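# Pull the tray partly out of the unbanded slide box

## Task

Push the inner tray of the slide box that has no band out through its sleeve until it sticks out by several centimetres, and leave it resting there by itself; if it ends up sticking out less, further out is better. The banded slide box must stay roughly in its starting spot with its tray fully closed, or the task is failed. Anything held in place only by the robot at the end does not count.

## Robot and tools

Robot: two arms, left_arm and right_arm, each with six revolute joints (waist, shoulder, elbow, wrist pitch, wrist yaw, wrist roll) and a two-finger parallel gripper. The arms are named, not placed by image side: left_arm sits on the +y side.

Frames: one scene frame with its origin on the table top midway between the arms, +z up, +x out across the table. Arm bases (URDF root links) in that frame: left_arm at (+0.044, +0.284, 0) m, quat_wxyz (+0.996, 0, 0, -0.085); right_arm at (-0.040, -0.296, 0) m, quat_wxyz (+0.996, 0, 0, -0.084). The fingers point along the gripper's +z and close along its y. The reported hand point lies between the finger pads, roughly 1 cm short of the fingertips; its printed value may be off, more so when the arm is stretched far.

Tool execute_actions, argument actions: a list holding one action, one wait, or nothing. An empty list just reports the state. An action is {"rows": [...], "steps": n}, n from 1 to 15 (default 15), each step 1/30 s. Each row drives one step; if rows run out, the final row repeats. A wait is {"steps": n} with n up to 300, counted from the previous result and including time spent replying; it sends nothing new. Optional pictures (boolean) turns camera images on or off; they come by default. A refused call moves nothing.

Row layout: a single flat list of 14 numbers, each within [-1, 1], always for both arms: left_arm waist, shoulder, elbow, wrist pitch, wrist yaw, wrist roll, gripper opening, then the same seven for right_arm. The six joint numbers are offsets, not targets: they are measured from the joint angles printed in the most recent result that lists them (before any such result, and for later calls in the same reply, from where the arm stands when the action begins), never from the preceding row. Scale: 1.0 equals 1.202 rad waist, 1.258 shoulder, 1.238 elbow, 2.073 wrist pitch, 2.022 wrist yaw and wrist roll. Joint ranges in rad: waist -2.618 to 3.054, shoulder 0.000 to 3.142, elbow 0.000 to 3.142, wrist pitch -1.571 to 1.571, wrist yaw -1.571 to 1.571, wrist roll -2.094 to 2.094. Asking for more than 0.036 rad beyond a range end gets the call refused; true ends may differ by up to 0.036 rad, and a request past the true end is clipped there, reported as "joint sent to its limit" (possibly referring to an earlier, still-running action). No such line does not prove there is room left. The opening number is absolute: +1 fully open, -1 closed.

Motion: each joint's target is kept within a set lead of its measured angle every step (0.202 rad waist, 0.258 shoulder, 0.238 elbow, 0.573 wrist pitch, 0.522 wrist yaw and roll), and if targets would carry the gripper over 70 mm from its measured spot, all are scaled back. Big moves therefore take several actions. Arms keep heading to the last row's target while you think or wait, until everything nearly stops or a step is HELD; then only a new action moves them on. An all-zero row is not a pause: it pulls joints back to the reference angles. Gravity can make an arm sag; to hold it, first send offsets that return it to the angles you want, then zeros, enlarging the aim if a joint still lags.

Results: the state line lists, per arm, end_effector_position (m) and end_effector_quat_wxyz in the scene frame. Joint positions and Joint velocities give each arm's joints in order (rad, rad/s) then the pad gap (m, m/s; 0.094 m fully open). grip_measured is the finger opening on the command scale; each gripper may read up to about 1 mm off. To hold something, command about 0.03 below grip_measured for a firm grip, less for a lighter one; pads push about 50 to 62 N each, less on thin parts (under about 2 mm) and briefly more at first contact. "joint command not followed" means a clearance check altered or blocked joint targets; the rest of the row still ran. HELD marks steps where your row was partly or wholly not sent. MOTOR HOT appears from 75 °C; at 90 °C the arm halts 10 s, at 100 °C it goes limp and falls (OVER-TEMPERATURE FAULT). Avoid long loaded holds.

Tool zoom_image: camera (cam_high, cam_low, cam_left_wrist, cam_right_wrist, each 672x504) and region [x0, y0, x1, y1] in image pixels from the top-left, at most 504 by 504; gives a sharper crop of that camera's latest image. Tool read_manual (section "licences") only returns licence text. Tool finished_scene with scene set to the current scene number ends it irreversibly and reports success; answering without any tool call ends everything.

Cautions: the simulation runs on during your replies, so keep them short. Brief tugs on held parts or nudges to loose objects can happen. Never let the arms collide or press hard on each other, never knock anything off the table, and avoid drops, slams and hard shoves. Leave the banded box undisturbed and shut, and release the tray so it stays out unaided before finishing.

Each tool is called after "Call:" as name(argument=value, ...) on one line, values as JSON.

## Session

Call:
execute_actions(actions=[])

Scene clock: 0.00 s of 4170.00 s.
left_arm: end_effector_position=(+0.5079, +0.3384, +0.1329) grip_measured=+1.000 end_effector_quat_wxyz=(+0.102, +0.451, +0.858, +0.225) | right_arm: end_effector_position=(+0.3247, -0.2069, +0.2463) grip_measured=+1.000 end_effector_quat_wxyz=(-0.245, +0.651, -0.644, +0.318)
Joint positions: left_arm=[ 0.172  1.948  1.667 -0.884 -0.299  1.031  0.094] | right_arm=[ 0.584  1.343  1.273 -0.751  0.388 -1.32   0.094]
Joint velocities: left_arm=[ 0.012 -0.002  0.002  0.007  0.081  0.081  0.   ] | right_arm=[-0.012 -0.012 -0.017 -0.022 -0.095  0.081  0.   ]

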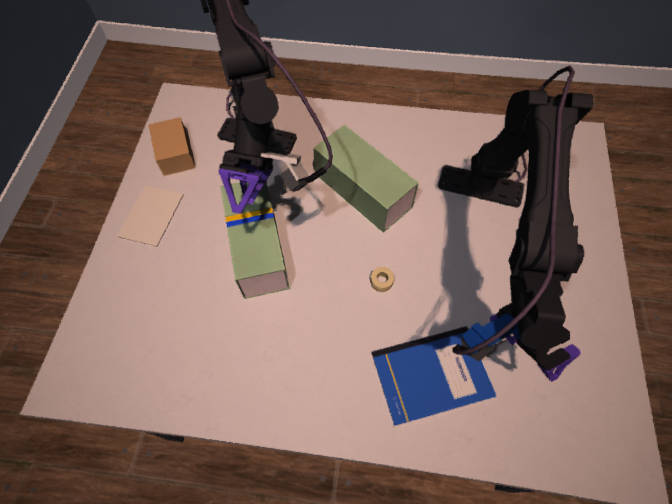

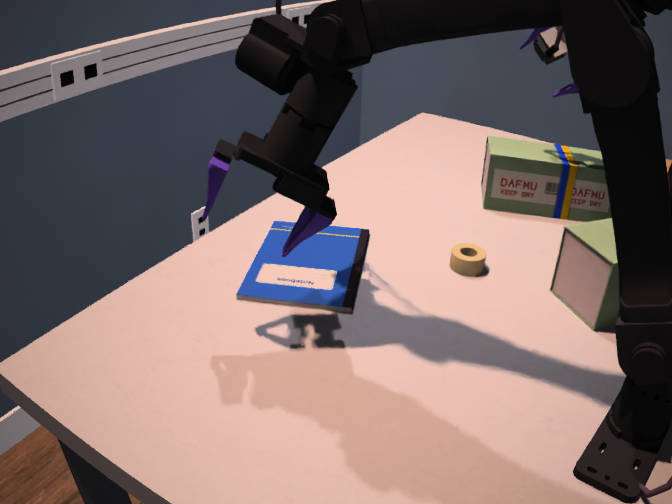

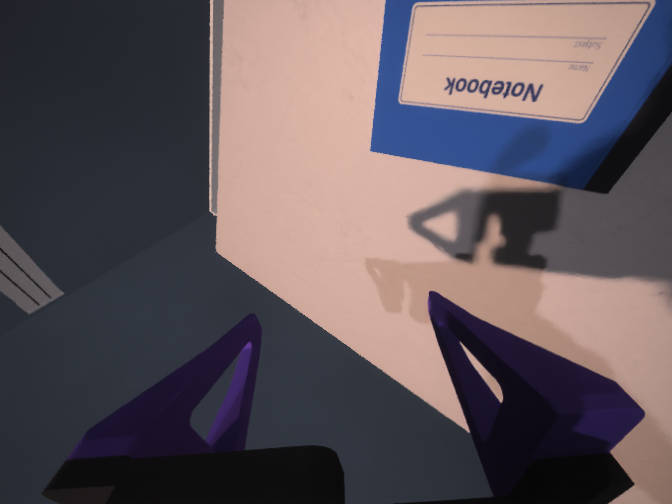

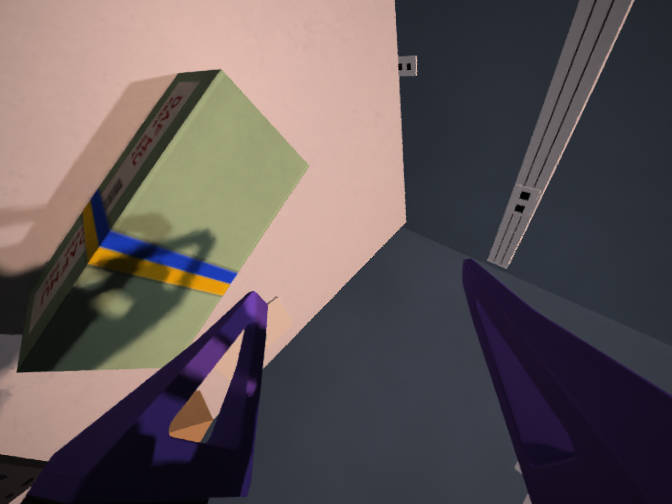

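Call:
zoom_image(camera="cam_high", region=[200, 90, 460, 310])

Call:
zoom_image(camera="cam_low", region=[460, 120, 672, 350])

Region (200, 90, 460, 310) of cam_high's 672x504 image, scaled by 1.938, with more detail than that image has; it fills the top 426 rows of this view, and the rest is white.

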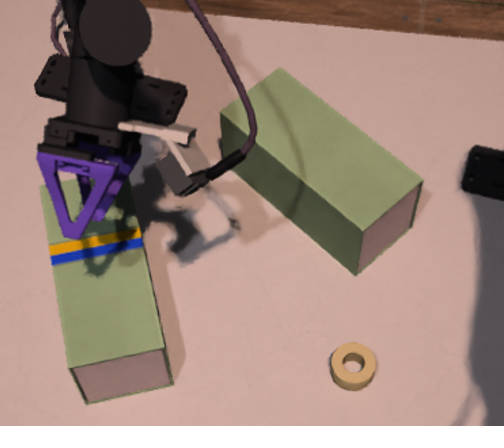

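Region (460, 120, 672, 350) of cam_low's 672x504 image, scaled by 2.191, with more detail than that image has; it fills the left 465 columns of this view, and the rest is white.

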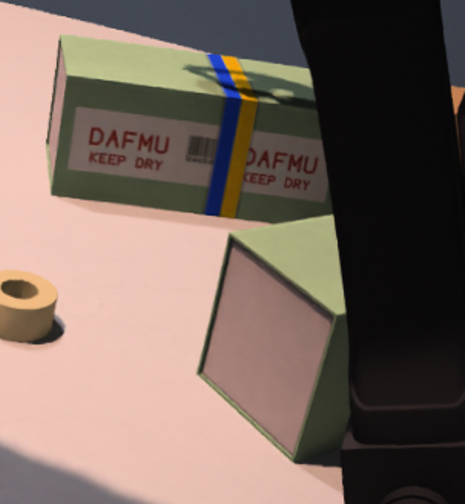

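Call:
zoom_image(camera="cam_high", region=[420, 300, 672, 504])

Call:
zoom_image(camera="cam_high", region=[400, 60, 672, 260])

Call:
zoom_image(camera="cam_high", region=[130, 0, 400, 250])

Region (420, 300, 672, 504) of cam_high's 672x504 image, scaled by 2.000, with more detail than that image has; it fills the top 408 rows of this view, and the rest is white.

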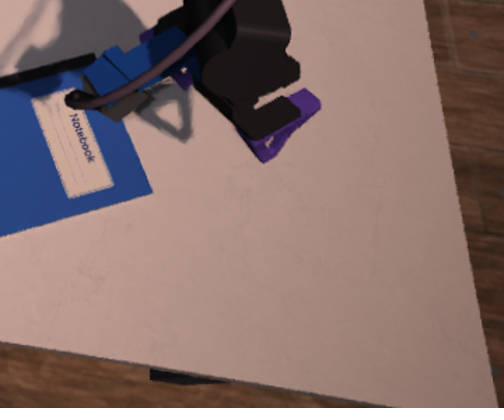

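Region (400, 60, 672, 260) of cam_high's 672x504 image, scaled by 1.853, with more detail than that image has; it fills the top 371 rows of this view, and the rest is white.

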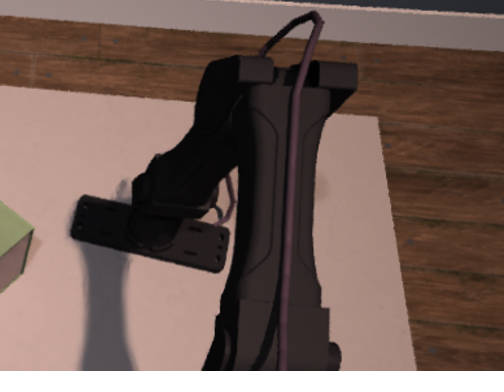

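Region (130, 0, 400, 250) of cam_high's 672x504 image, scaled by 1.867, with more detail than that image has; it fills the top 467 rows of this view, and the rest is white.

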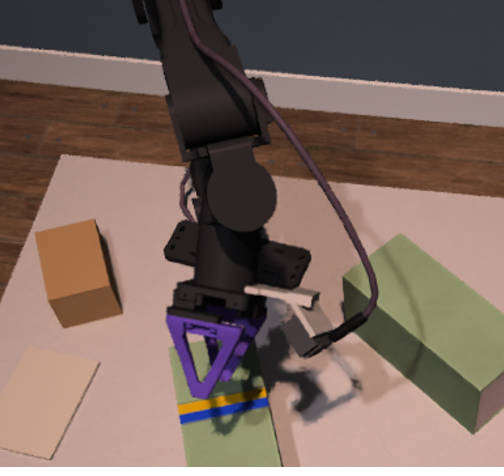

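Call:
execute_actions(actions=[{"rows": [[-0.085,-0.157,-0.296,-0.321,0.593,0.029,-1,0.68,0.18,0.099,-0.312,-0.192,0.653,0]],"steps":15}], pictures=false)

Call:
execute_actions(actions=[{"steps":30}])

Scene clock: 120.50 s of 4170.00 s.
left_arm: end_effector_position=(+0.2756, +0.1668, +0.1099) grip_measured=-0.985 end_effector_quat_wxyz=(-0.025, +0.474, +0.816, -0.329) | right_arm: end_effector_position=(+0.0688, -0.0309, +0.1411) grip_measured=+0.002 end_effector_quat_wxyz=(-0.027, +0.658, -0.753, +0.005)
Joint positions: left_arm=[ 0.079  1.788  1.301 -1.454  0.575  1.071  0.001] | right_arm=[ 1.366  1.583  1.369 -1.314  0.034 -0.239  0.047]
Joint velocities: left_arm=[-0.081 -0.193 -0.007 -0.755  2.147  0.081 -0.   ] | right_arm=[ 1.419 -0.002  0.11  -0.33  -0.432  1.487 -0.   ]
Steps of this call (steps 1 to 90: nothing new was sent; then 117.00 s passed at rest; steps 91 to 105: all 15 steps of this action). Readings (joint positions):
91: left_arm=[0.171 1.939 1.653 -0.893 -0.270 1.033] | right_arm=[0.596 1.358 1.290 -0.794 0.367 -1.275]
92: left_arm=[0.168 1.921 1.625 -0.923 -0.232 1.035] | right_arm=[0.624 1.383 1.315 -0.848 0.336 -1.221]
94: left_arm=[0.153 1.884 1.559 -1.005 -0.156 1.041] | right_arm=[0.700 1.443 1.345 -0.942 0.271 -1.108]
98: left_arm=[0.118 1.834 1.426 -1.170 0.027 1.053] | right_arm=[0.896 1.548 1.357 -1.125 0.157 -0.824]
105: the state above

Scene clock: 121.50 s of 4170.00 s.
left_arm: end_effector_position=(+0.2698, +0.1266, +0.1530) grip_measured=-0.985 end_effector_quat_wxyz=(+0.023, +0.412, +0.788, -0.457) | right_arm: end_effector_position=(+0.0467, -0.0409, +0.1420) grip_measured=+0.002 end_effector_quat_wxyz=(-0.009, -0.585, +0.811, -0.009)
Joint positions: left_arm=[ 0.076  1.77   1.301 -1.536  0.875  1.075  0.001] | right_arm=[ 1.41   1.583  1.374 -1.387  0.005 -0.008  0.047]
Joint velocities: left_arm=[-0.027 -0.012 -0.017 -0.051  0.007 -0.022 -0.   ] | right_arm=[-0.002 -0.002 -0.012  0.037 -0.037 -0.051 -0.002]
Steps of this call (steps 1 to 30: the robot went on to your last target). Readings (joint positions):
1: left_arm=[0.077 1.782 1.301 -1.474 0.638 1.073] | right_arm=[1.403 1.583 1.372 -1.325 0.019 -0.193]
2: left_arm=[0.076 1.777 1.301 -1.488 0.688 1.073] | right_arm=[1.419 1.583 1.374 -1.336 0.009 -0.157]
4: left_arm=[0.076 1.771 1.301 -1.509 0.758 1.075] | right_arm=[1.417 1.583 1.374 -1.356 0.005 -0.103]
8: left_arm=[0.076 1.770 1.301 -1.527 0.829 1.075] | right_arm=[1.410 1.583 1.374 -1.376 0.005 -0.046]
30: the state above
All arms were judged still, so your last target was given up. Only a new action makes them travel on or press farther. Fingers that are still opening or closing keep moving.

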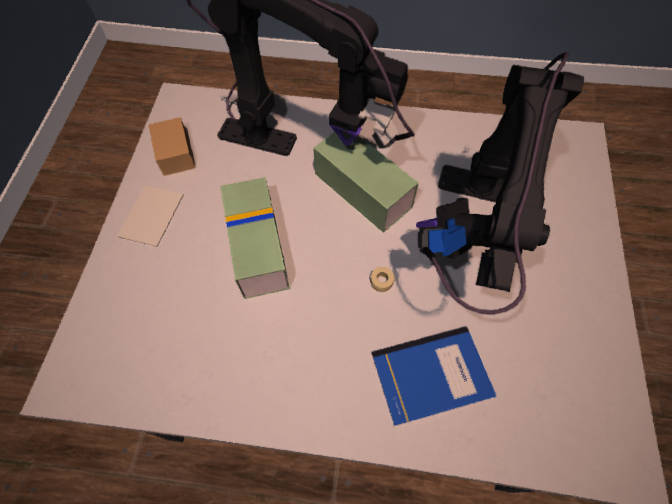

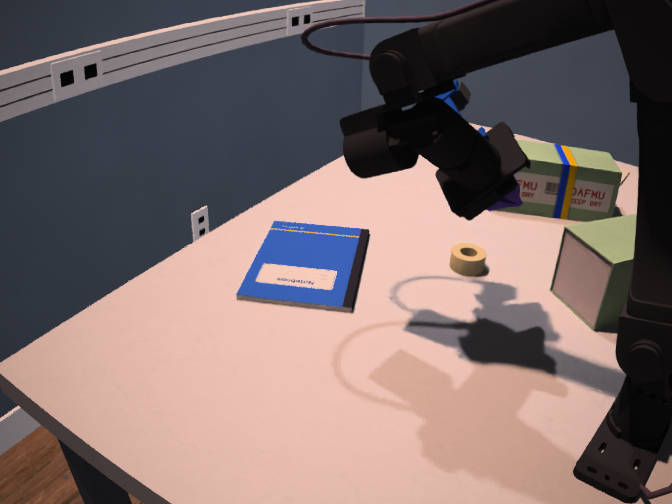

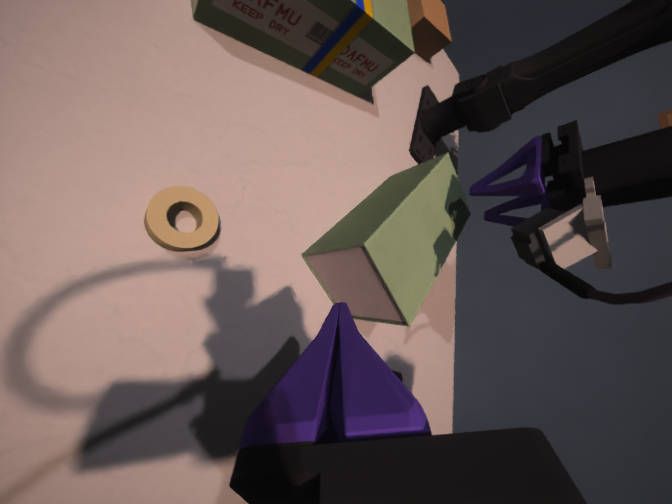

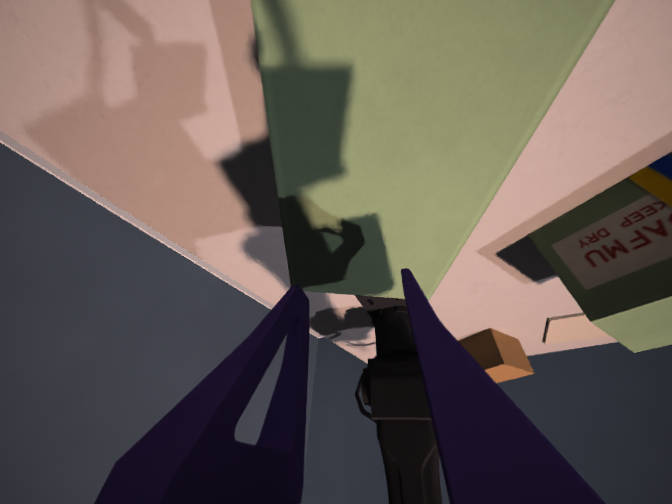

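Call:
execute_actions(actions=[{"rows": [[-0.005,0.263,-0.279,0.061,0.02,0.007,-1,0,0.003,-0.11,0.068,0,0,0]],"steps":15}], pictures=false)

Call:
execute_actions(actions=[{"steps":15}])

Scene clock: 141.33 s of 4170.00 s.
left_arm: end_effector_position=(+0.1843, +0.1324, +0.0478) grip_measured=-0.985 end_effector_quat_wxyz=(-0.210, +0.259, +0.773, -0.540) | right_arm: end_effector_position=(+0.0442, -0.0477, +0.1082) grip_measured=+0.002 end_effector_quat_wxyz=(-0.022, -0.585, +0.811, -0.018)
Joint positions: left_arm=[ 0.076  2.118  0.953 -1.425  0.895  1.075  0.001] | right_arm=[ 1.41   1.589  1.245 -1.282  0.004 -0.007  0.047]
Joint velocities: left_arm=[-0.032  0.002 -0.007  0.022  0.066 -0.007 -0.001] | right_arm=[ 0.007 -0.007 -0.012 -0.051 -0.051  0.022 -0.001]
Steps of this call (steps 1 to 90: nothing new was sent; then 16.33 s passed at rest; steps 91 to 105: all 15 steps of this action). Readings (joint positions):
91: left_arm=[0.076 1.782 1.283 -1.527 0.886 1.076] | right_arm=[1.410 1.579 1.353 -1.361 0.005 -0.007]
92: left_arm=[0.076 1.808 1.251 -1.517 0.894 1.077] | right_arm=[1.410 1.575 1.320 -1.332 0.005 -0.007]
94: left_arm=[0.076 1.908 1.158 -1.490 0.900 1.077] | right_arm=[1.410 1.581 1.266 -1.307 0.005 -0.007]
98: left_arm=[0.076 2.131 0.966 -1.425 0.894 1.077] | right_arm=[1.410 1.589 1.245 -1.287 0.004 -0.007]
105: the state above

Scene clock: 141.83 s of 4170.00 s.
left_arm: end_effector_position=(+0.1846, +0.1320, +0.0480) grip_measured=-0.985 end_effector_quat_wxyz=(-0.209, +0.258, +0.773, -0.541) | right_arm: end_effector_position=(+0.0442, -0.0477, +0.1082) grip_measured=+0.002 end_effector_quat_wxyz=(-0.022, -0.585, +0.811, -0.018)
Joint positions: left_arm=[ 0.076  2.118  0.953 -1.425  0.898  1.075  0.001] | right_arm=[ 1.41   1.589  1.245 -1.282  0.004 -0.007  0.047]
Joint velocities: left_arm=[-0.017  0.027 -0.007 -0.007 -0.037  0.037 -0.   ] | right_arm=[-0.007 -0.007 -0.002 -0.007 -0.066  0.022 -0.001]
Steps of this call (steps 1 to 15: the robot went on to your last target). Readings (joint positions):
1: left_arm=[0.076 2.118 0.953 -1.425 0.895 1.075] | right_arm=[1.410 1.589 1.245 -1.282 0.004 -0.007]
2: left_arm=[0.076 2.118 0.953 -1.425 0.896 1.075] | right_arm=[1.410 1.589 1.245 -1.282 0.004 -0.007]
4: left_arm=[0.076 2.118 0.953 -1.425 0.897 1.075] | right_arm=[1.410 1.589 1.245 -1.282 0.004 -0.007]
8: left_arm=[0.076 2.118 0.953 -1.425 0.898 1.075] | right_arm=[1.410 1.589 1.245 -1.282 0.004 -0.007]
15: the state above
All arms were judged still, so your last target was given up. Only a new action makes them travel on or press farther. Fingers that are still opening or closing keep moving.

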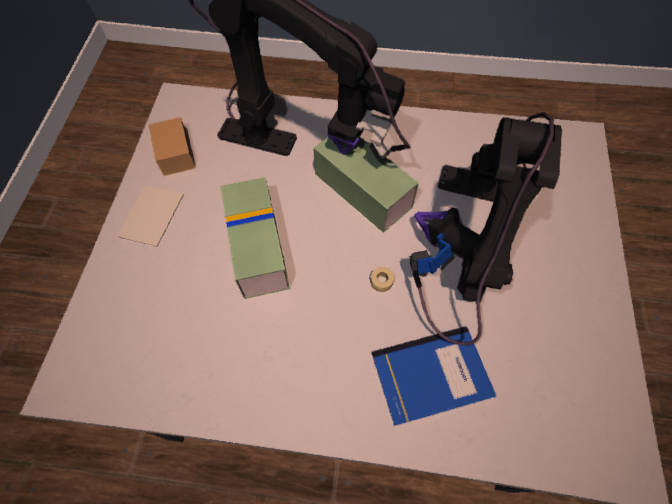

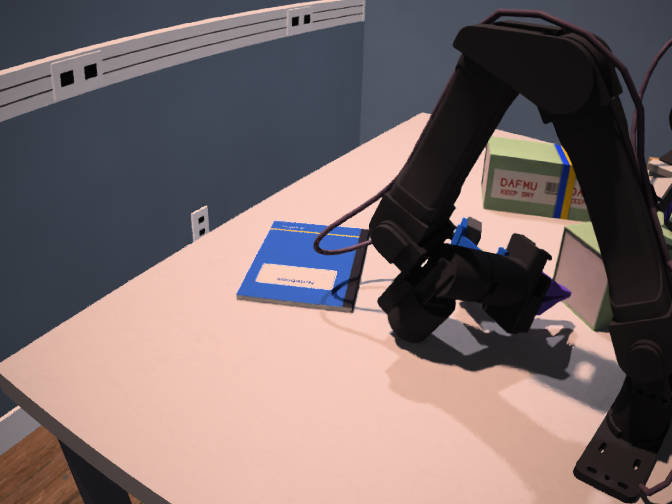

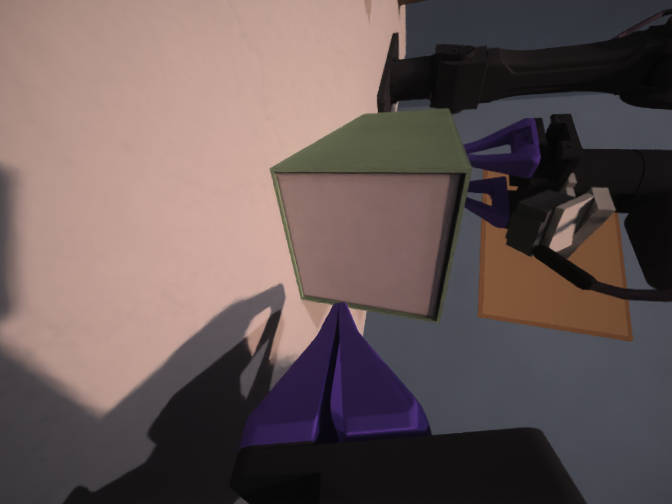

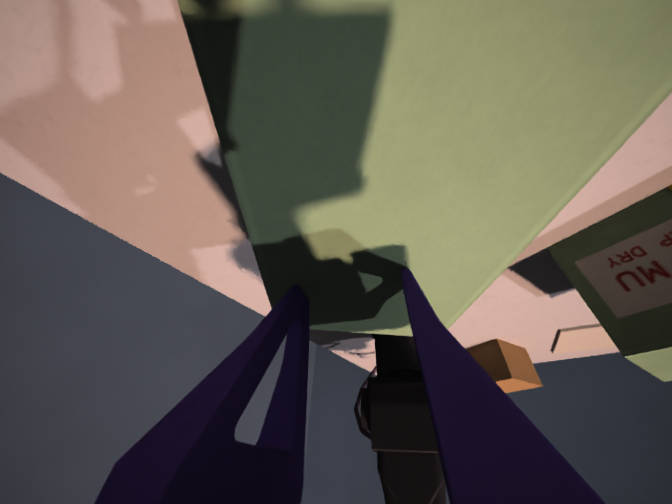

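Call:
execute_actions(actions=[{"rows": [[-0.014,-0.007,-0.006,0.008,0.007,-0.008,-1,0,0,-0.004,0.002,0,0,0],[-0.028,-0.014,-0.011,0.016,0.014,-0.015,-1,0,0,-0.008,0.004,0,0,0],[-0.042,-0.021,-0.017,0.023,0.021,-0.023,-1,0,0,-0.012,0.007,0,0,0],[-0.056,-0.028,-0.023,0.031,0.028,-0.031,-1,0,0,-0.016,0.009,0,0,0],[-0.07,-0.035,-0.029,0.039,0.035,-0.039,-1,0,0,-0.02,0.011,0,0,0],[-0.083,-0.042,-0.034,0.047,0.042,-0.046,-1,0,0,-0.024,0.014,0,0,0],[-0.097,-0.049,-0.04,0.055,0.049,-0.054,-1,0,0,-0.028,0.016,0,0,0],[-0.111,-0.056,-0.046,0.062,0.056,-0.062,-1,0,0,-0.032,0.019,0,0,0],[-0.125,-0.063,-0.051,0.07,0.063,-0.069,-1,0,0,-0.032,0.019,0,0,0],[-0.139,-0.07,-0.057,0.078,0.07,-0.077,-1,0,0,-0.032,0.019,0,0,0]],"steps":15}])

Scene clock: 186.23 s of 4170.00 s.
left_arm: end_effector_position=(+0.1689, +0.0981, +0.0478) grip_measured=-0.985 end_effector_quat_wxyz=(-0.207, +0.275, +0.772, -0.535) | right_arm: end_effector_position=(+0.0436, -0.0479, +0.1076) grip_measured=+0.002 end_effector_quat_wxyz=(-0.023, -0.585, +0.811, -0.017)
Joint positions: left_arm=[-0.082  2.051  0.899 -1.301  1.001  0.938  0.001] | right_arm=[ 1.41   1.589  1.242 -1.281  0.001 -0.007  0.047]
Joint velocities: left_arm=[ 0.022 -0.027 -0.027  0.11   0.125 -0.212 -0.   ] | right_arm=[-0.002  0.007 -0.022  0.081 -0.007 -0.022 -0.001]
Steps of this call (steps 1 to 90: nothing new was sent; then 40.90 s passed at rest; steps 91 to 105: all 15 steps of this action). Readings (joint positions):
91: left_arm=[0.076 2.118 0.953 -1.425 0.898 1.073] | right_arm=[1.410 1.589 1.245 -1.282 0.004 -0.007]
92: left_arm=[0.074 2.118 0.953 -1.424 0.900 1.067] | right_arm=[1.410 1.589 1.245 -1.282 0.004 -0.007]
94: left_arm=[0.055 2.116 0.951 -1.409 0.910 1.051] | right_arm=[1.410 1.589 1.245 -1.282 0.004 -0.007]
98: left_arm=[-0.017 2.088 0.923 -1.362 0.947 1.004] | right_arm=[1.410 1.589 1.242 -1.280 0.004 -0.007]
105: the state above

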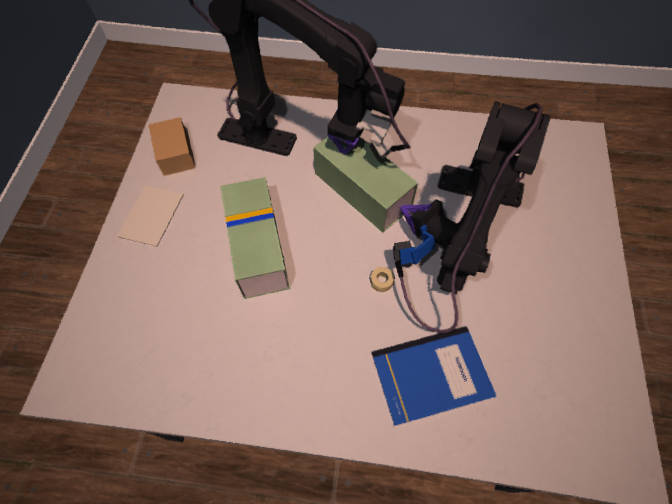

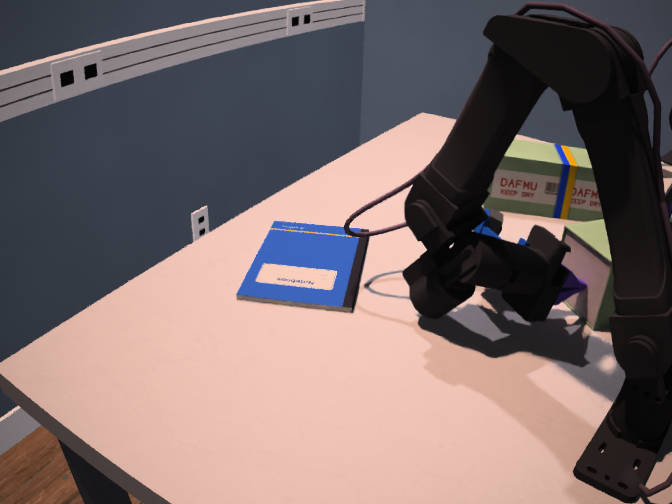

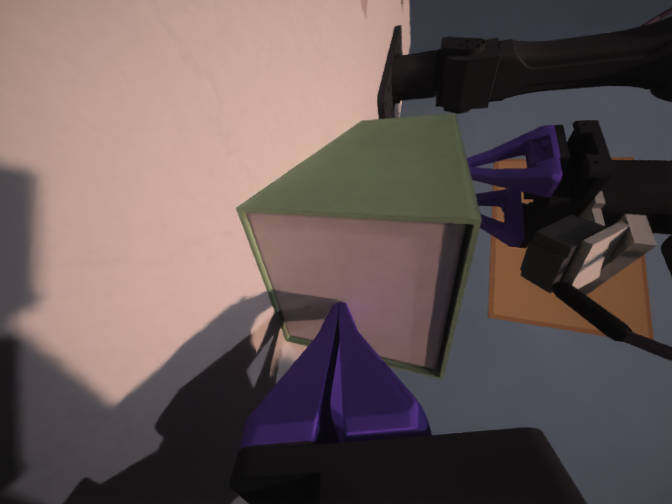

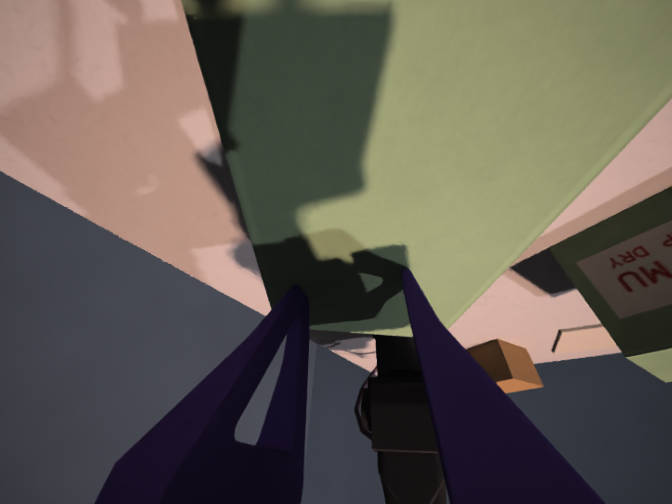

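Call:
execute_actions(actions=[{"rows": [[-0.01,-0.007,-0.007,0.009,0.006,-0.009,-1,0,0,-0.04,0.022,0,0,0],[-0.02,-0.014,-0.015,0.018,0.012,-0.017,-1,0,0,-0.04,0.022,0,0,0],[-0.03,-0.021,-0.022,0.027,0.018,-0.026,-1,0,0,-0.04,0.022,0,0,0],[-0.04,-0.028,-0.03,0.036,0.024,-0.034,-1,0,0,-0.04,0.022,0,0,0],[-0.05,-0.035,-0.037,0.045,0.03,-0.043,-1,0,0,-0.04,0.022,0,0,0],[-0.06,-0.042,-0.045,0.054,0.036,-0.052,-1,0,0,-0.04,0.022,0,0,0],[-0.07,-0.049,-0.052,0.063,0.042,-0.06,-1,0,0,-0.04,0.022,0,0,0],[-0.08,-0.056,-0.06,0.072,0.048,-0.069,-1,0,0,-0.04,0.022,0,0,0],[-0.09,-0.063,-0.067,0.081,0.054,-0.077,-1,0,0,-0.04,0.022,0,0,0],[-0.098,-0.07,-0.074,0.09,0.06,-0.086,-1,0,0,-0.04,0.022,0,0,0]],"steps":15}])

Scene clock: 194.40 s of 4170.00 s.
left_arm: end_effector_position=(+0.1558, +0.0768, +0.0463) grip_measured=-0.985 end_effector_quat_wxyz=(-0.196, +0.275, +0.774, -0.536) | right_arm: end_effector_position=(+0.0434, -0.0483, +0.1073) grip_measured=+0.002 end_effector_quat_wxyz=(-0.021, -0.585, +0.811, -0.015)
Joint positions: left_arm=[-0.18   1.983  0.827 -1.147  1.084  0.785  0.001] | right_arm=[ 1.41   1.582  1.234 -1.273  0.    -0.007  0.047]
Joint velocities: left_arm=[-0.007  0.007 -0.032  0.022  0.037 -0.154 -0.001] | right_arm=[-0.002 -0.002 -0.012 -0.007 -0.051 -0.022  0.001]
Steps of this call (steps 1 to 30: the robot went on to your last target; steps 31 to 90: nothing new was sent; then 4.67 s passed at rest; steps 91 to 105: all 15 steps of this action). Readings (joint positions):
91: left_arm=[-0.082 2.051 0.898 -1.281 1.018 0.920] | right_arm=[1.410 1.589 1.240 -1.280 0.001 -0.007]
92: left_arm=[-0.083 2.051 0.898 -1.280 1.018 0.917] | right_arm=[1.410 1.586 1.238 -1.278 0.001 -0.007]
94: left_arm=[-0.089 2.047 0.894 -1.270 1.019 0.903] | right_arm=[1.410 1.583 1.234 -1.274 0.001 -0.007]
98: left_arm=[-0.129 2.016 0.863 -1.220 1.042 0.856] | right_arm=[1.410 1.582 1.234 -1.273 0.001 -0.007]
105: the state above

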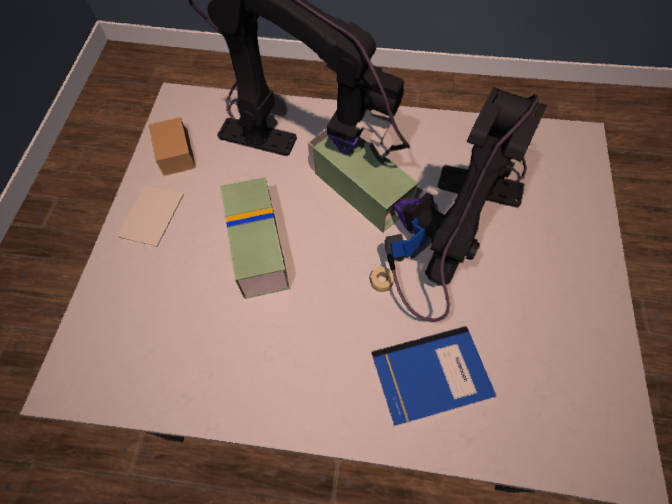

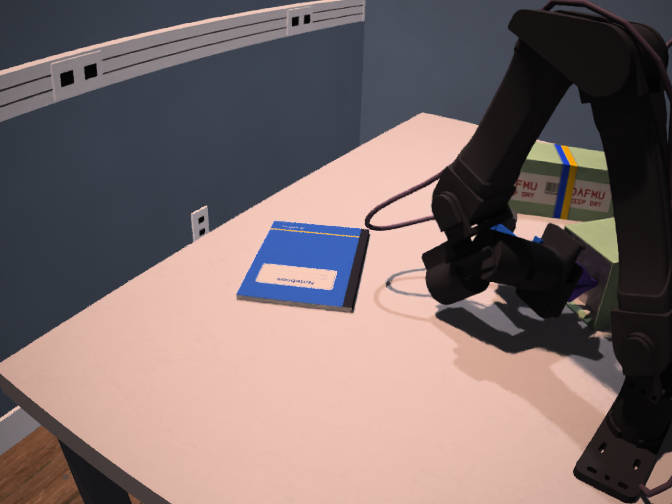

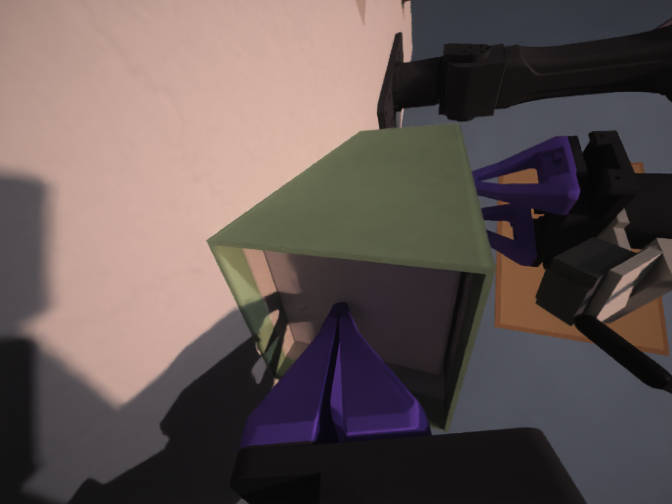

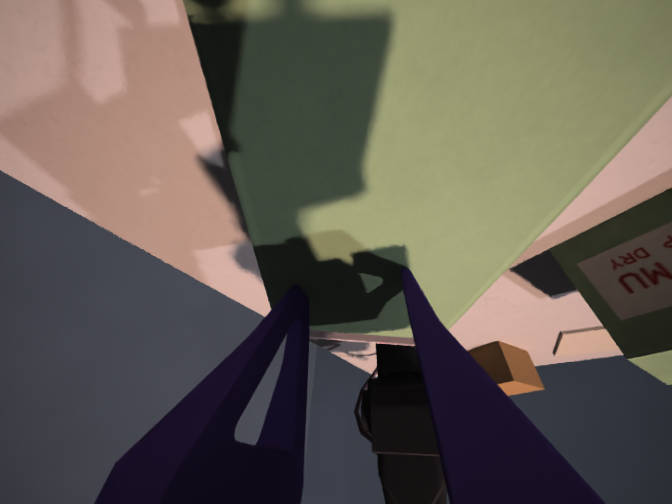

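Call:
execute_actions(actions=[{"rows": [[-0.011,-0.008,-0.007,0.01,0.005,-0.011,-1,0,0,-0.03,0.016,0,0,0],[-0.021,-0.015,-0.014,0.02,0.01,-0.022,-1,0,0,-0.03,0.016,0,0,0],[-0.032,-0.023,-0.021,0.03,0.015,-0.034,-1,0,0,-0.03,0.016,0,0,0],[-0.042,-0.03,-0.028,0.04,0.02,-0.045,-1,0,0,-0.03,0.016,0,0,0],[-0.053,-0.038,-0.035,0.05,0.025,-0.056,-1,0,0,-0.03,0.016,0,0,0],[-0.064,-0.045,-0.042,0.06,0.03,-0.067,-1,0,0,-0.03,0.016,0,0,0],[-0.074,-0.053,-0.049,0.07,0.035,-0.078,-1,0,0,-0.03,0.016,0,0,0],[-0.085,-0.06,-0.056,0.08,0.04,-0.09,-1,0,0,-0.03,0.016,0,0,0],[-0.095,-0.068,-0.063,0.09,0.045,-0.101,-1,0,0,-0.03,0.016,0,0,0],[-0.106,-0.075,-0.07,0.101,0.05,-0.112,-1,0,0,-0.03,0.016,0,0,0]],"steps":15}])

Scene clock: 205.90 s of 4170.00 s.
left_arm: end_effector_position=(+0.1402, +0.0574, +0.0456) grip_measured=-0.985 end_effector_quat_wxyz=(-0.195, +0.276, +0.775, -0.533) | right_arm: end_effector_position=(+0.0431, -0.0483, +0.1076) grip_measured=+0.002 end_effector_quat_wxyz=(-0.021, -0.585, +0.811, -0.014)
Joint positions: left_arm=[-0.287  1.909  0.759 -0.971  1.141  0.585  0.001] | right_arm=[ 1.41   1.581  1.234 -1.274 -0.001 -0.007  0.047]
Joint velocities: left_arm=[-0.002  0.022 -0.046  0.095  0.051 -0.227 -0.   ] | right_arm=[-0.002  0.002  0.002 -0.022  0.007 -0.022  0.   ]
Steps of this call (steps 1 to 30: the robot went on to your last target; steps 31 to 90: nothing new was sent; then 8.00 s passed at rest; steps 91 to 105: all 15 steps of this action). Readings (joint positions):
91: left_arm=[-0.180 1.983 0.824 -1.137 1.088 0.765] | right_arm=[1.410 1.582 1.234 -1.273 0.000 -0.007]
92: left_arm=[-0.181 1.983 0.824 -1.136 1.088 0.761] | right_arm=[1.410 1.582 1.234 -1.273 0.000 -0.007]
94: left_arm=[-0.187 1.979 0.822 -1.122 1.089 0.741] | right_arm=[1.410 1.582 1.234 -1.273 0.000 -0.007]
98: left_arm=[-0.233 1.944 0.793 -1.060 1.108 0.678] | right_arm=[1.410 1.582 1.234 -1.273 0.000 -0.007]
105: the state above

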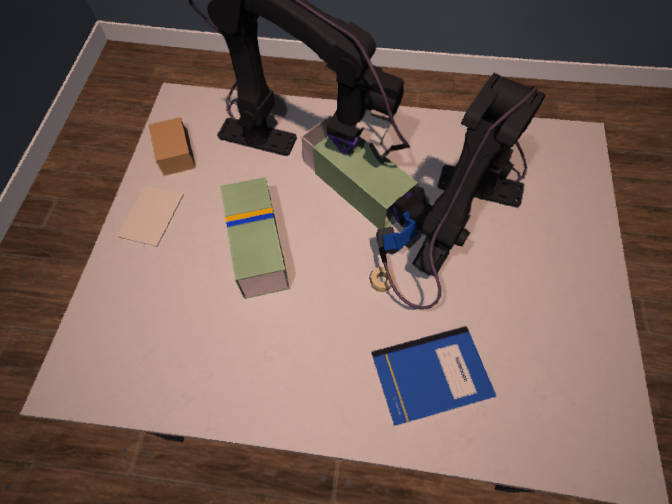

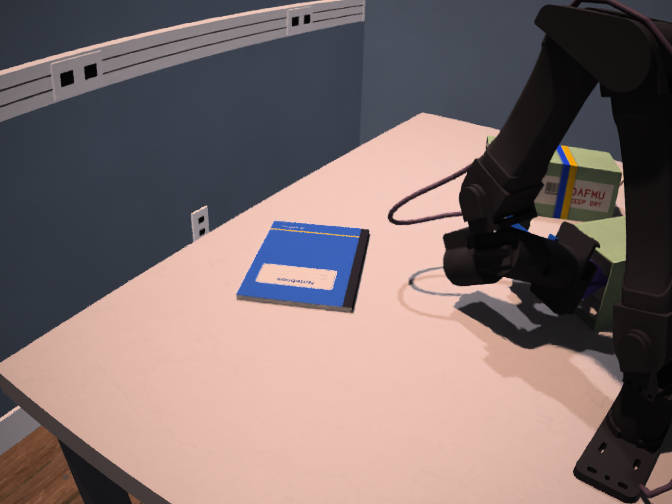

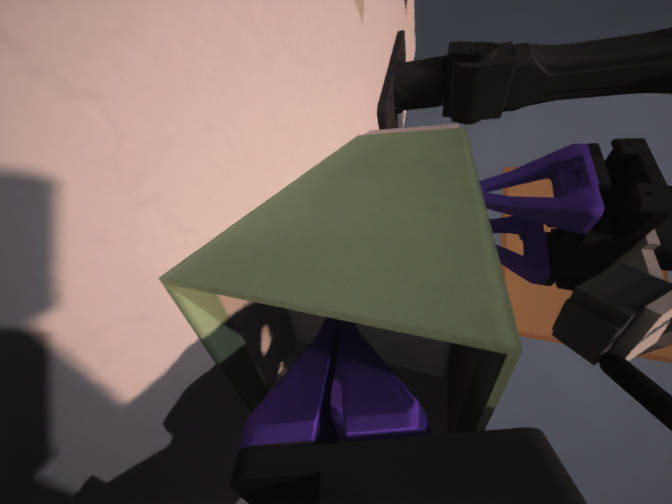

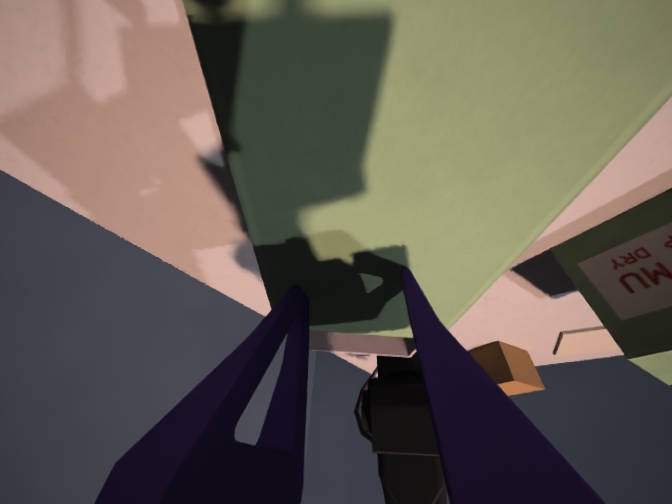

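Call:
execute_actions(actions=[{"rows": [[-0.011,-0.008,-0.008,0.013,0.004,-0.014,-1,0,0,-0.03,0.016,0,0,0],[-0.021,-0.017,-0.016,0.026,0.009,-0.029,-1,0,0,-0.03,0.016,0,0,0],[-0.032,-0.025,-0.023,0.04,0.013,-0.043,-1,0,0,-0.03,0.016,0,0,0],[-0.042,-0.033,-0.031,0.053,0.017,-0.058,-1,0,0,-0.03,0.016,0,0,0],[-0.053,-0.042,-0.039,0.066,0.021,-0.072,-1,0,0,-0.03,0.016,0,0,0],[-0.064,-0.05,-0.047,0.079,0.026,-0.086,-1,0,0,-0.03,0.016,0,0,0],[-0.074,-0.058,-0.055,0.092,0.03,-0.101,-1,0,0,-0.03,0.016,0,0,0],[-0.085,-0.066,-0.062,0.106,0.034,-0.115,-1,0,0,-0.03,0.016,0,0,0],[-0.095,-0.075,-0.07,0.119,0.039,-0.13,-1,0,0,-0.03,0.016,0,0,0],[-0.106,-0.083,-0.078,0.132,0.043,-0.144,-1,0,0,-0.03,0.016,0,0,0]],"steps":15}])

Scene clock: 217.00 s of 4170.00 s.
left_arm: end_effector_position=(+0.1279, +0.0397, +0.0453) grip_measured=-0.985 end_effector_quat_wxyz=(-0.190, +0.270, +0.779, -0.534) | right_arm: end_effector_position=(+0.0370, -0.0595, +0.1081) grip_measured=+0.001 end_effector_quat_wxyz=(-0.042, -0.584, +0.810, -0.022)
Joint positions: left_arm=[-0.382  1.825  0.681 -0.739  1.185  0.327  0.001] | right_arm=[ 1.41   1.575  1.227 -1.317 -0.013 -0.007  0.047]
Joint velocities: left_arm=[-0.046 -0.007 -0.037  0.139  0.007 -0.212 -0.001] | right_arm=[-0.012 -0.007 -0.007 -0.051 -0.037  0.037  0.   ]
Steps of this call (steps 1 to 30: the robot went on to your last target; steps 31 to 90: nothing new was sent; then 7.60 s passed at rest; steps 91 to 105: all 15 steps of this action). Readings (joint positions):
91: left_arm=[-0.287 1.909 0.756 -0.962 1.147 0.559] | right_arm=[1.410 1.581 1.234 -1.274 -0.001 -0.007]
92: left_arm=[-0.287 1.909 0.756 -0.958 1.146 0.553] | right_arm=[1.410 1.581 1.234 -1.274 -0.001 -0.007]
94: left_arm=[-0.295 1.903 0.750 -0.936 1.146 0.529] | right_arm=[1.410 1.581 1.234 -1.274 -0.001 -0.007]
98: left_arm=[-0.335 1.864 0.718 -0.854 1.160 0.445] | right_arm=[1.410 1.581 1.233 -1.284 -0.005 -0.007]
105: the state above

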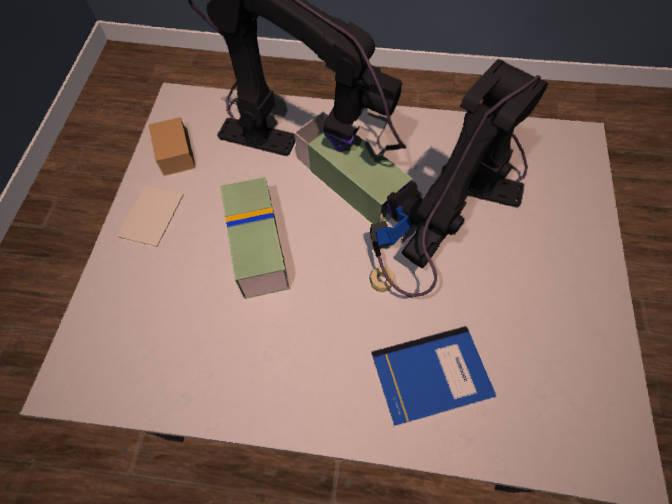

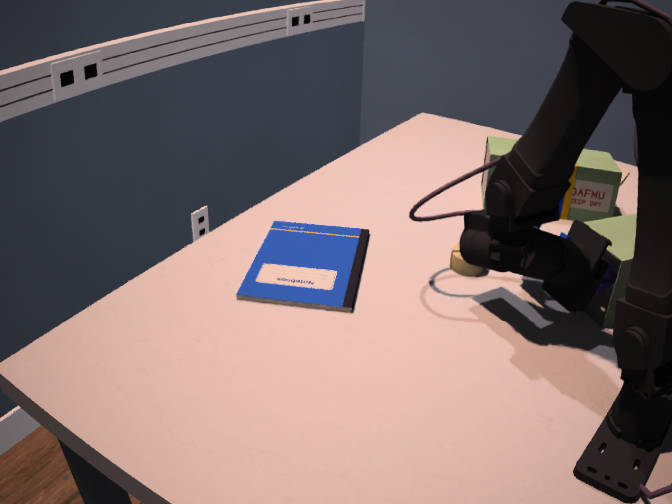

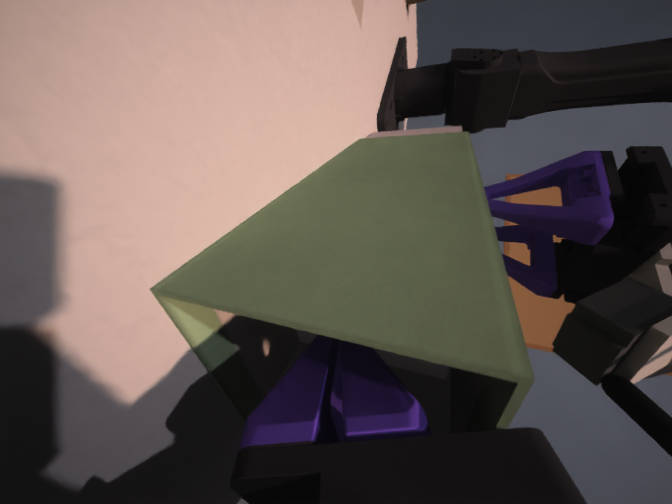

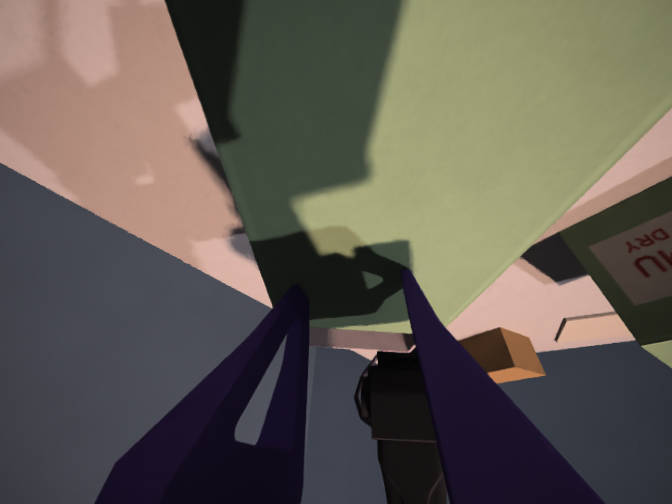

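Call:
zoom_image(camera="cam_high", region=[270, 90, 450, 250])

Region (270, 90, 450, 250) of cam_high's 672x504 image, scaled by 2.800, with more detail than that image has.

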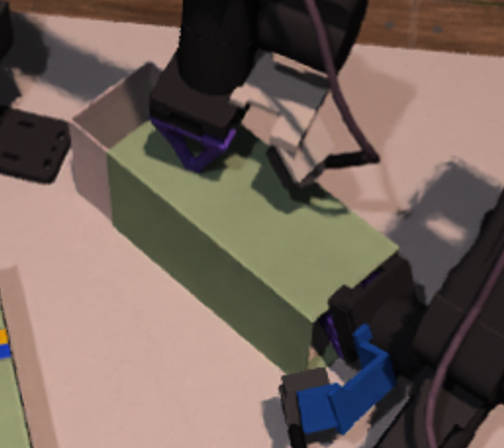

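Call:
execute_actions(actions=[{"rows": [[0.02,0.015,0.014,-0.025,-0.004,0.028,-1,0,0,0.03,-0.018,0,-0.05,-1],[0.04,0.03,0.028,-0.05,-0.009,0.057,-1,0,0,0.06,-0.036,0,-0.1,-1],[0.06,0.045,0.042,-0.075,-0.013,0.085,-1,0,0,0.09,-0.055,0,-0.15,-1],[0.08,0.06,0.056,-0.1,-0.018,0.115,-1,0,0,0.097,-0.058,0,-0.2,-1],[0.1,0.075,0.07,-0.125,-0.022,0.143,-1,0.02,-0.04,0.07,-0.055,0,-0.25,-1],[0.116,0.088,0.083,-0.147,-0.026,0.17,-1,0.04,-0.08,0.04,-0.052,0,-0.3,-1],[0.137,0.1,0.097,-0.165,-0.034,0.19,-1,0.06,-0.12,0.01,-0.05,0,-0.35,-1],[0.158,0.112,0.111,-0.182,-0.042,0.211,-1,0.08,-0.16,-0.025,-0.047,0,-0.4,-1],[0.179,0.124,0.125,-0.2,-0.051,0.231,-1,0.1,-0.2,-0.06,-0.044,0,-0.45,-1],[0.2,0.136,0.139,-0.218,-0.059,0.252,-1,0.12,-0.235,-0.1,-0.041,0,-0.506,-1],[0.221,0.148,0.153,-0.235,-0.068,0.272,-1,0.14,-0.27,-0.14,-0.038,0,-0.506,-1],[0.242,0.16,0.168,-0.253,-0.076,0.293,-1,0.159,-0.302,-0.174,-0.034,0,-0.506,-1]],"steps":15}], pictures=false)

Call:
execute_actions(actions=[{"steps":15}])

Scene clock: 279.50 s of 4170.00 s.
left_arm: end_effector_position=(+0.1770, +0.0885, +0.0411) grip_measured=-0.985 end_effector_quat_wxyz=(-0.180, +0.255, +0.784, -0.536) | right_arm: end_effector_position=(-0.0179, -0.1220, +0.1349) grip_measured=-0.986 end_effector_quat_wxyz=(+0.003, +0.918, -0.397, -0.006)
Joint positions: left_arm=[-0.095  2.021  0.865 -1.168  1.054  0.814  0.001] | right_arm=[ 1.594  1.199  1.033 -1.407 -0.013 -0.9    0.001]
Joint velocities: left_arm=[ 0.183  0.032  0.081 -0.491 -0.183  0.535 -0.001] | right_arm=[ 0.037 -0.129 -0.256 -0.183  0.007 -0.886 -0.001]
Steps of this call (steps 1 to 30: the robot went on to your last target; steps 31 to 90: nothing new was sent; then 59.00 s passed at rest; steps 91 to 105: all 15 steps of this action). Readings (joint positions):
91: left_arm=[-0.380 1.825 0.677 -0.730 1.188 0.312] | right_arm=[1.410 1.575 1.231 -1.327 -0.012 -0.023]
92: left_arm=[-0.374 1.831 0.681 -0.749 1.183 0.333] | right_arm=[1.410 1.577 1.240 -1.338 -0.012 -0.055]
94: left_arm=[-0.342 1.861 0.699 -0.810 1.170 0.396] | right_arm=[1.410 1.579 1.283 -1.374 -0.012 -0.158]
98: left_arm=[-0.244 1.938 0.765 -0.955 1.134 0.562] | right_arm=[1.454 1.485 1.261 -1.372 -0.010 -0.459]
105: the state above

Scene clock: 280.00 s of 4170.00 s.
left_arm: end_effector_position=(+0.1666, +0.0945, +0.0474) grip_measured=-0.985 end_effector_quat_wxyz=(-0.195, +0.271, +0.775, -0.537) | right_arm: end_effector_position=(-0.0180, -0.1223, +0.1324) grip_measured=-0.986 end_effector_quat_wxyz=(+0.003, +0.940, -0.342, -0.006)
Joint positions: left_arm=[-0.092  2.022  0.866 -1.25   1.026  0.899  0.001] | right_arm=[ 1.594  1.198  1.023 -1.399 -0.013 -1.018  0.001]
Joint velocities: left_arm=[-0.007 -0.002 -0.002 -0.037 -0.022  0.066 -0.   ] | right_arm=[-0.007  0.007 -0.017  0.066 -0.051 -0.007  0.001]
Steps of this call (steps 1 to 15: the robot went on to your last target). Readings (joint positions):
1: left_arm=[-0.092 2.022 0.866 -1.184 1.048 0.831] | right_arm=[1.594 1.198 1.028 -1.410 -0.013 -0.925]
2: left_arm=[-0.092 2.022 0.866 -1.198 1.043 0.846] | right_arm=[1.594 1.198 1.024 -1.408 -0.013 -0.945]
4: left_arm=[-0.092 2.022 0.866 -1.219 1.036 0.866] | right_arm=[1.594 1.198 1.023 -1.406 -0.013 -0.973]
8: left_arm=[-0.092 2.022 0.866 -1.240 1.029 0.888] | right_arm=[1.594 1.198 1.023 -1.401 -0.013 -1.002]
15: the state above

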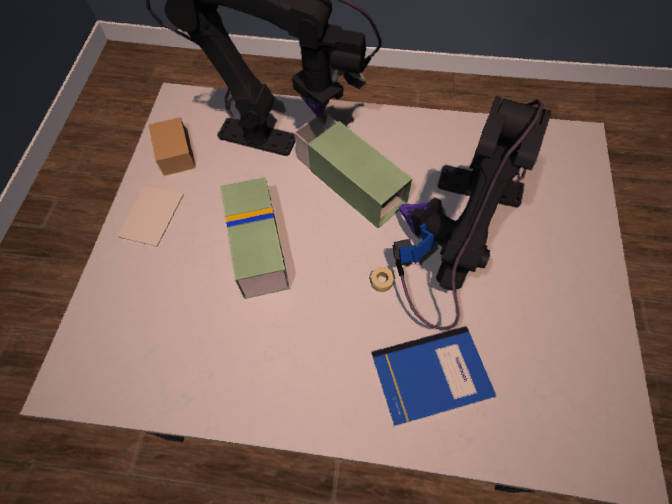

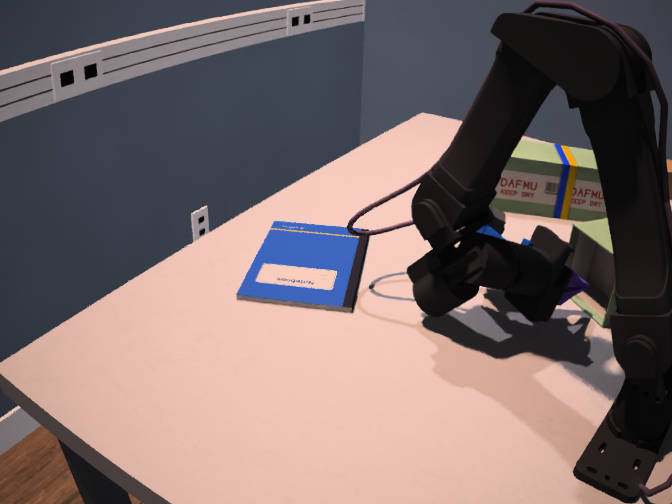

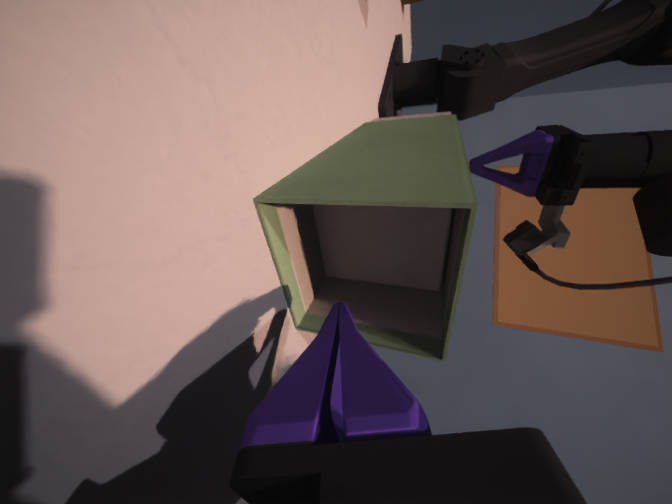

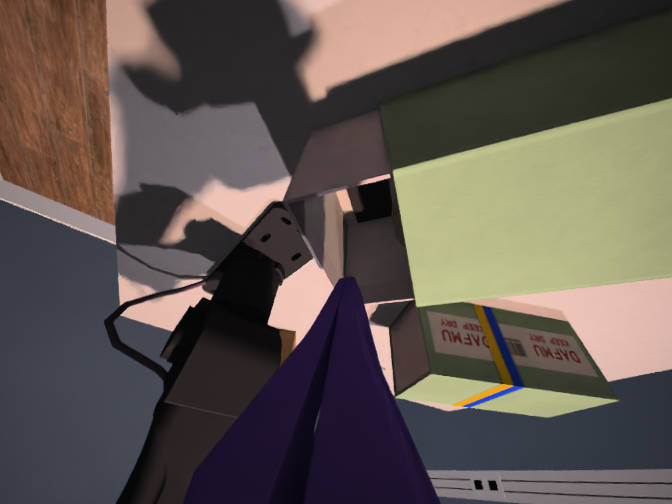

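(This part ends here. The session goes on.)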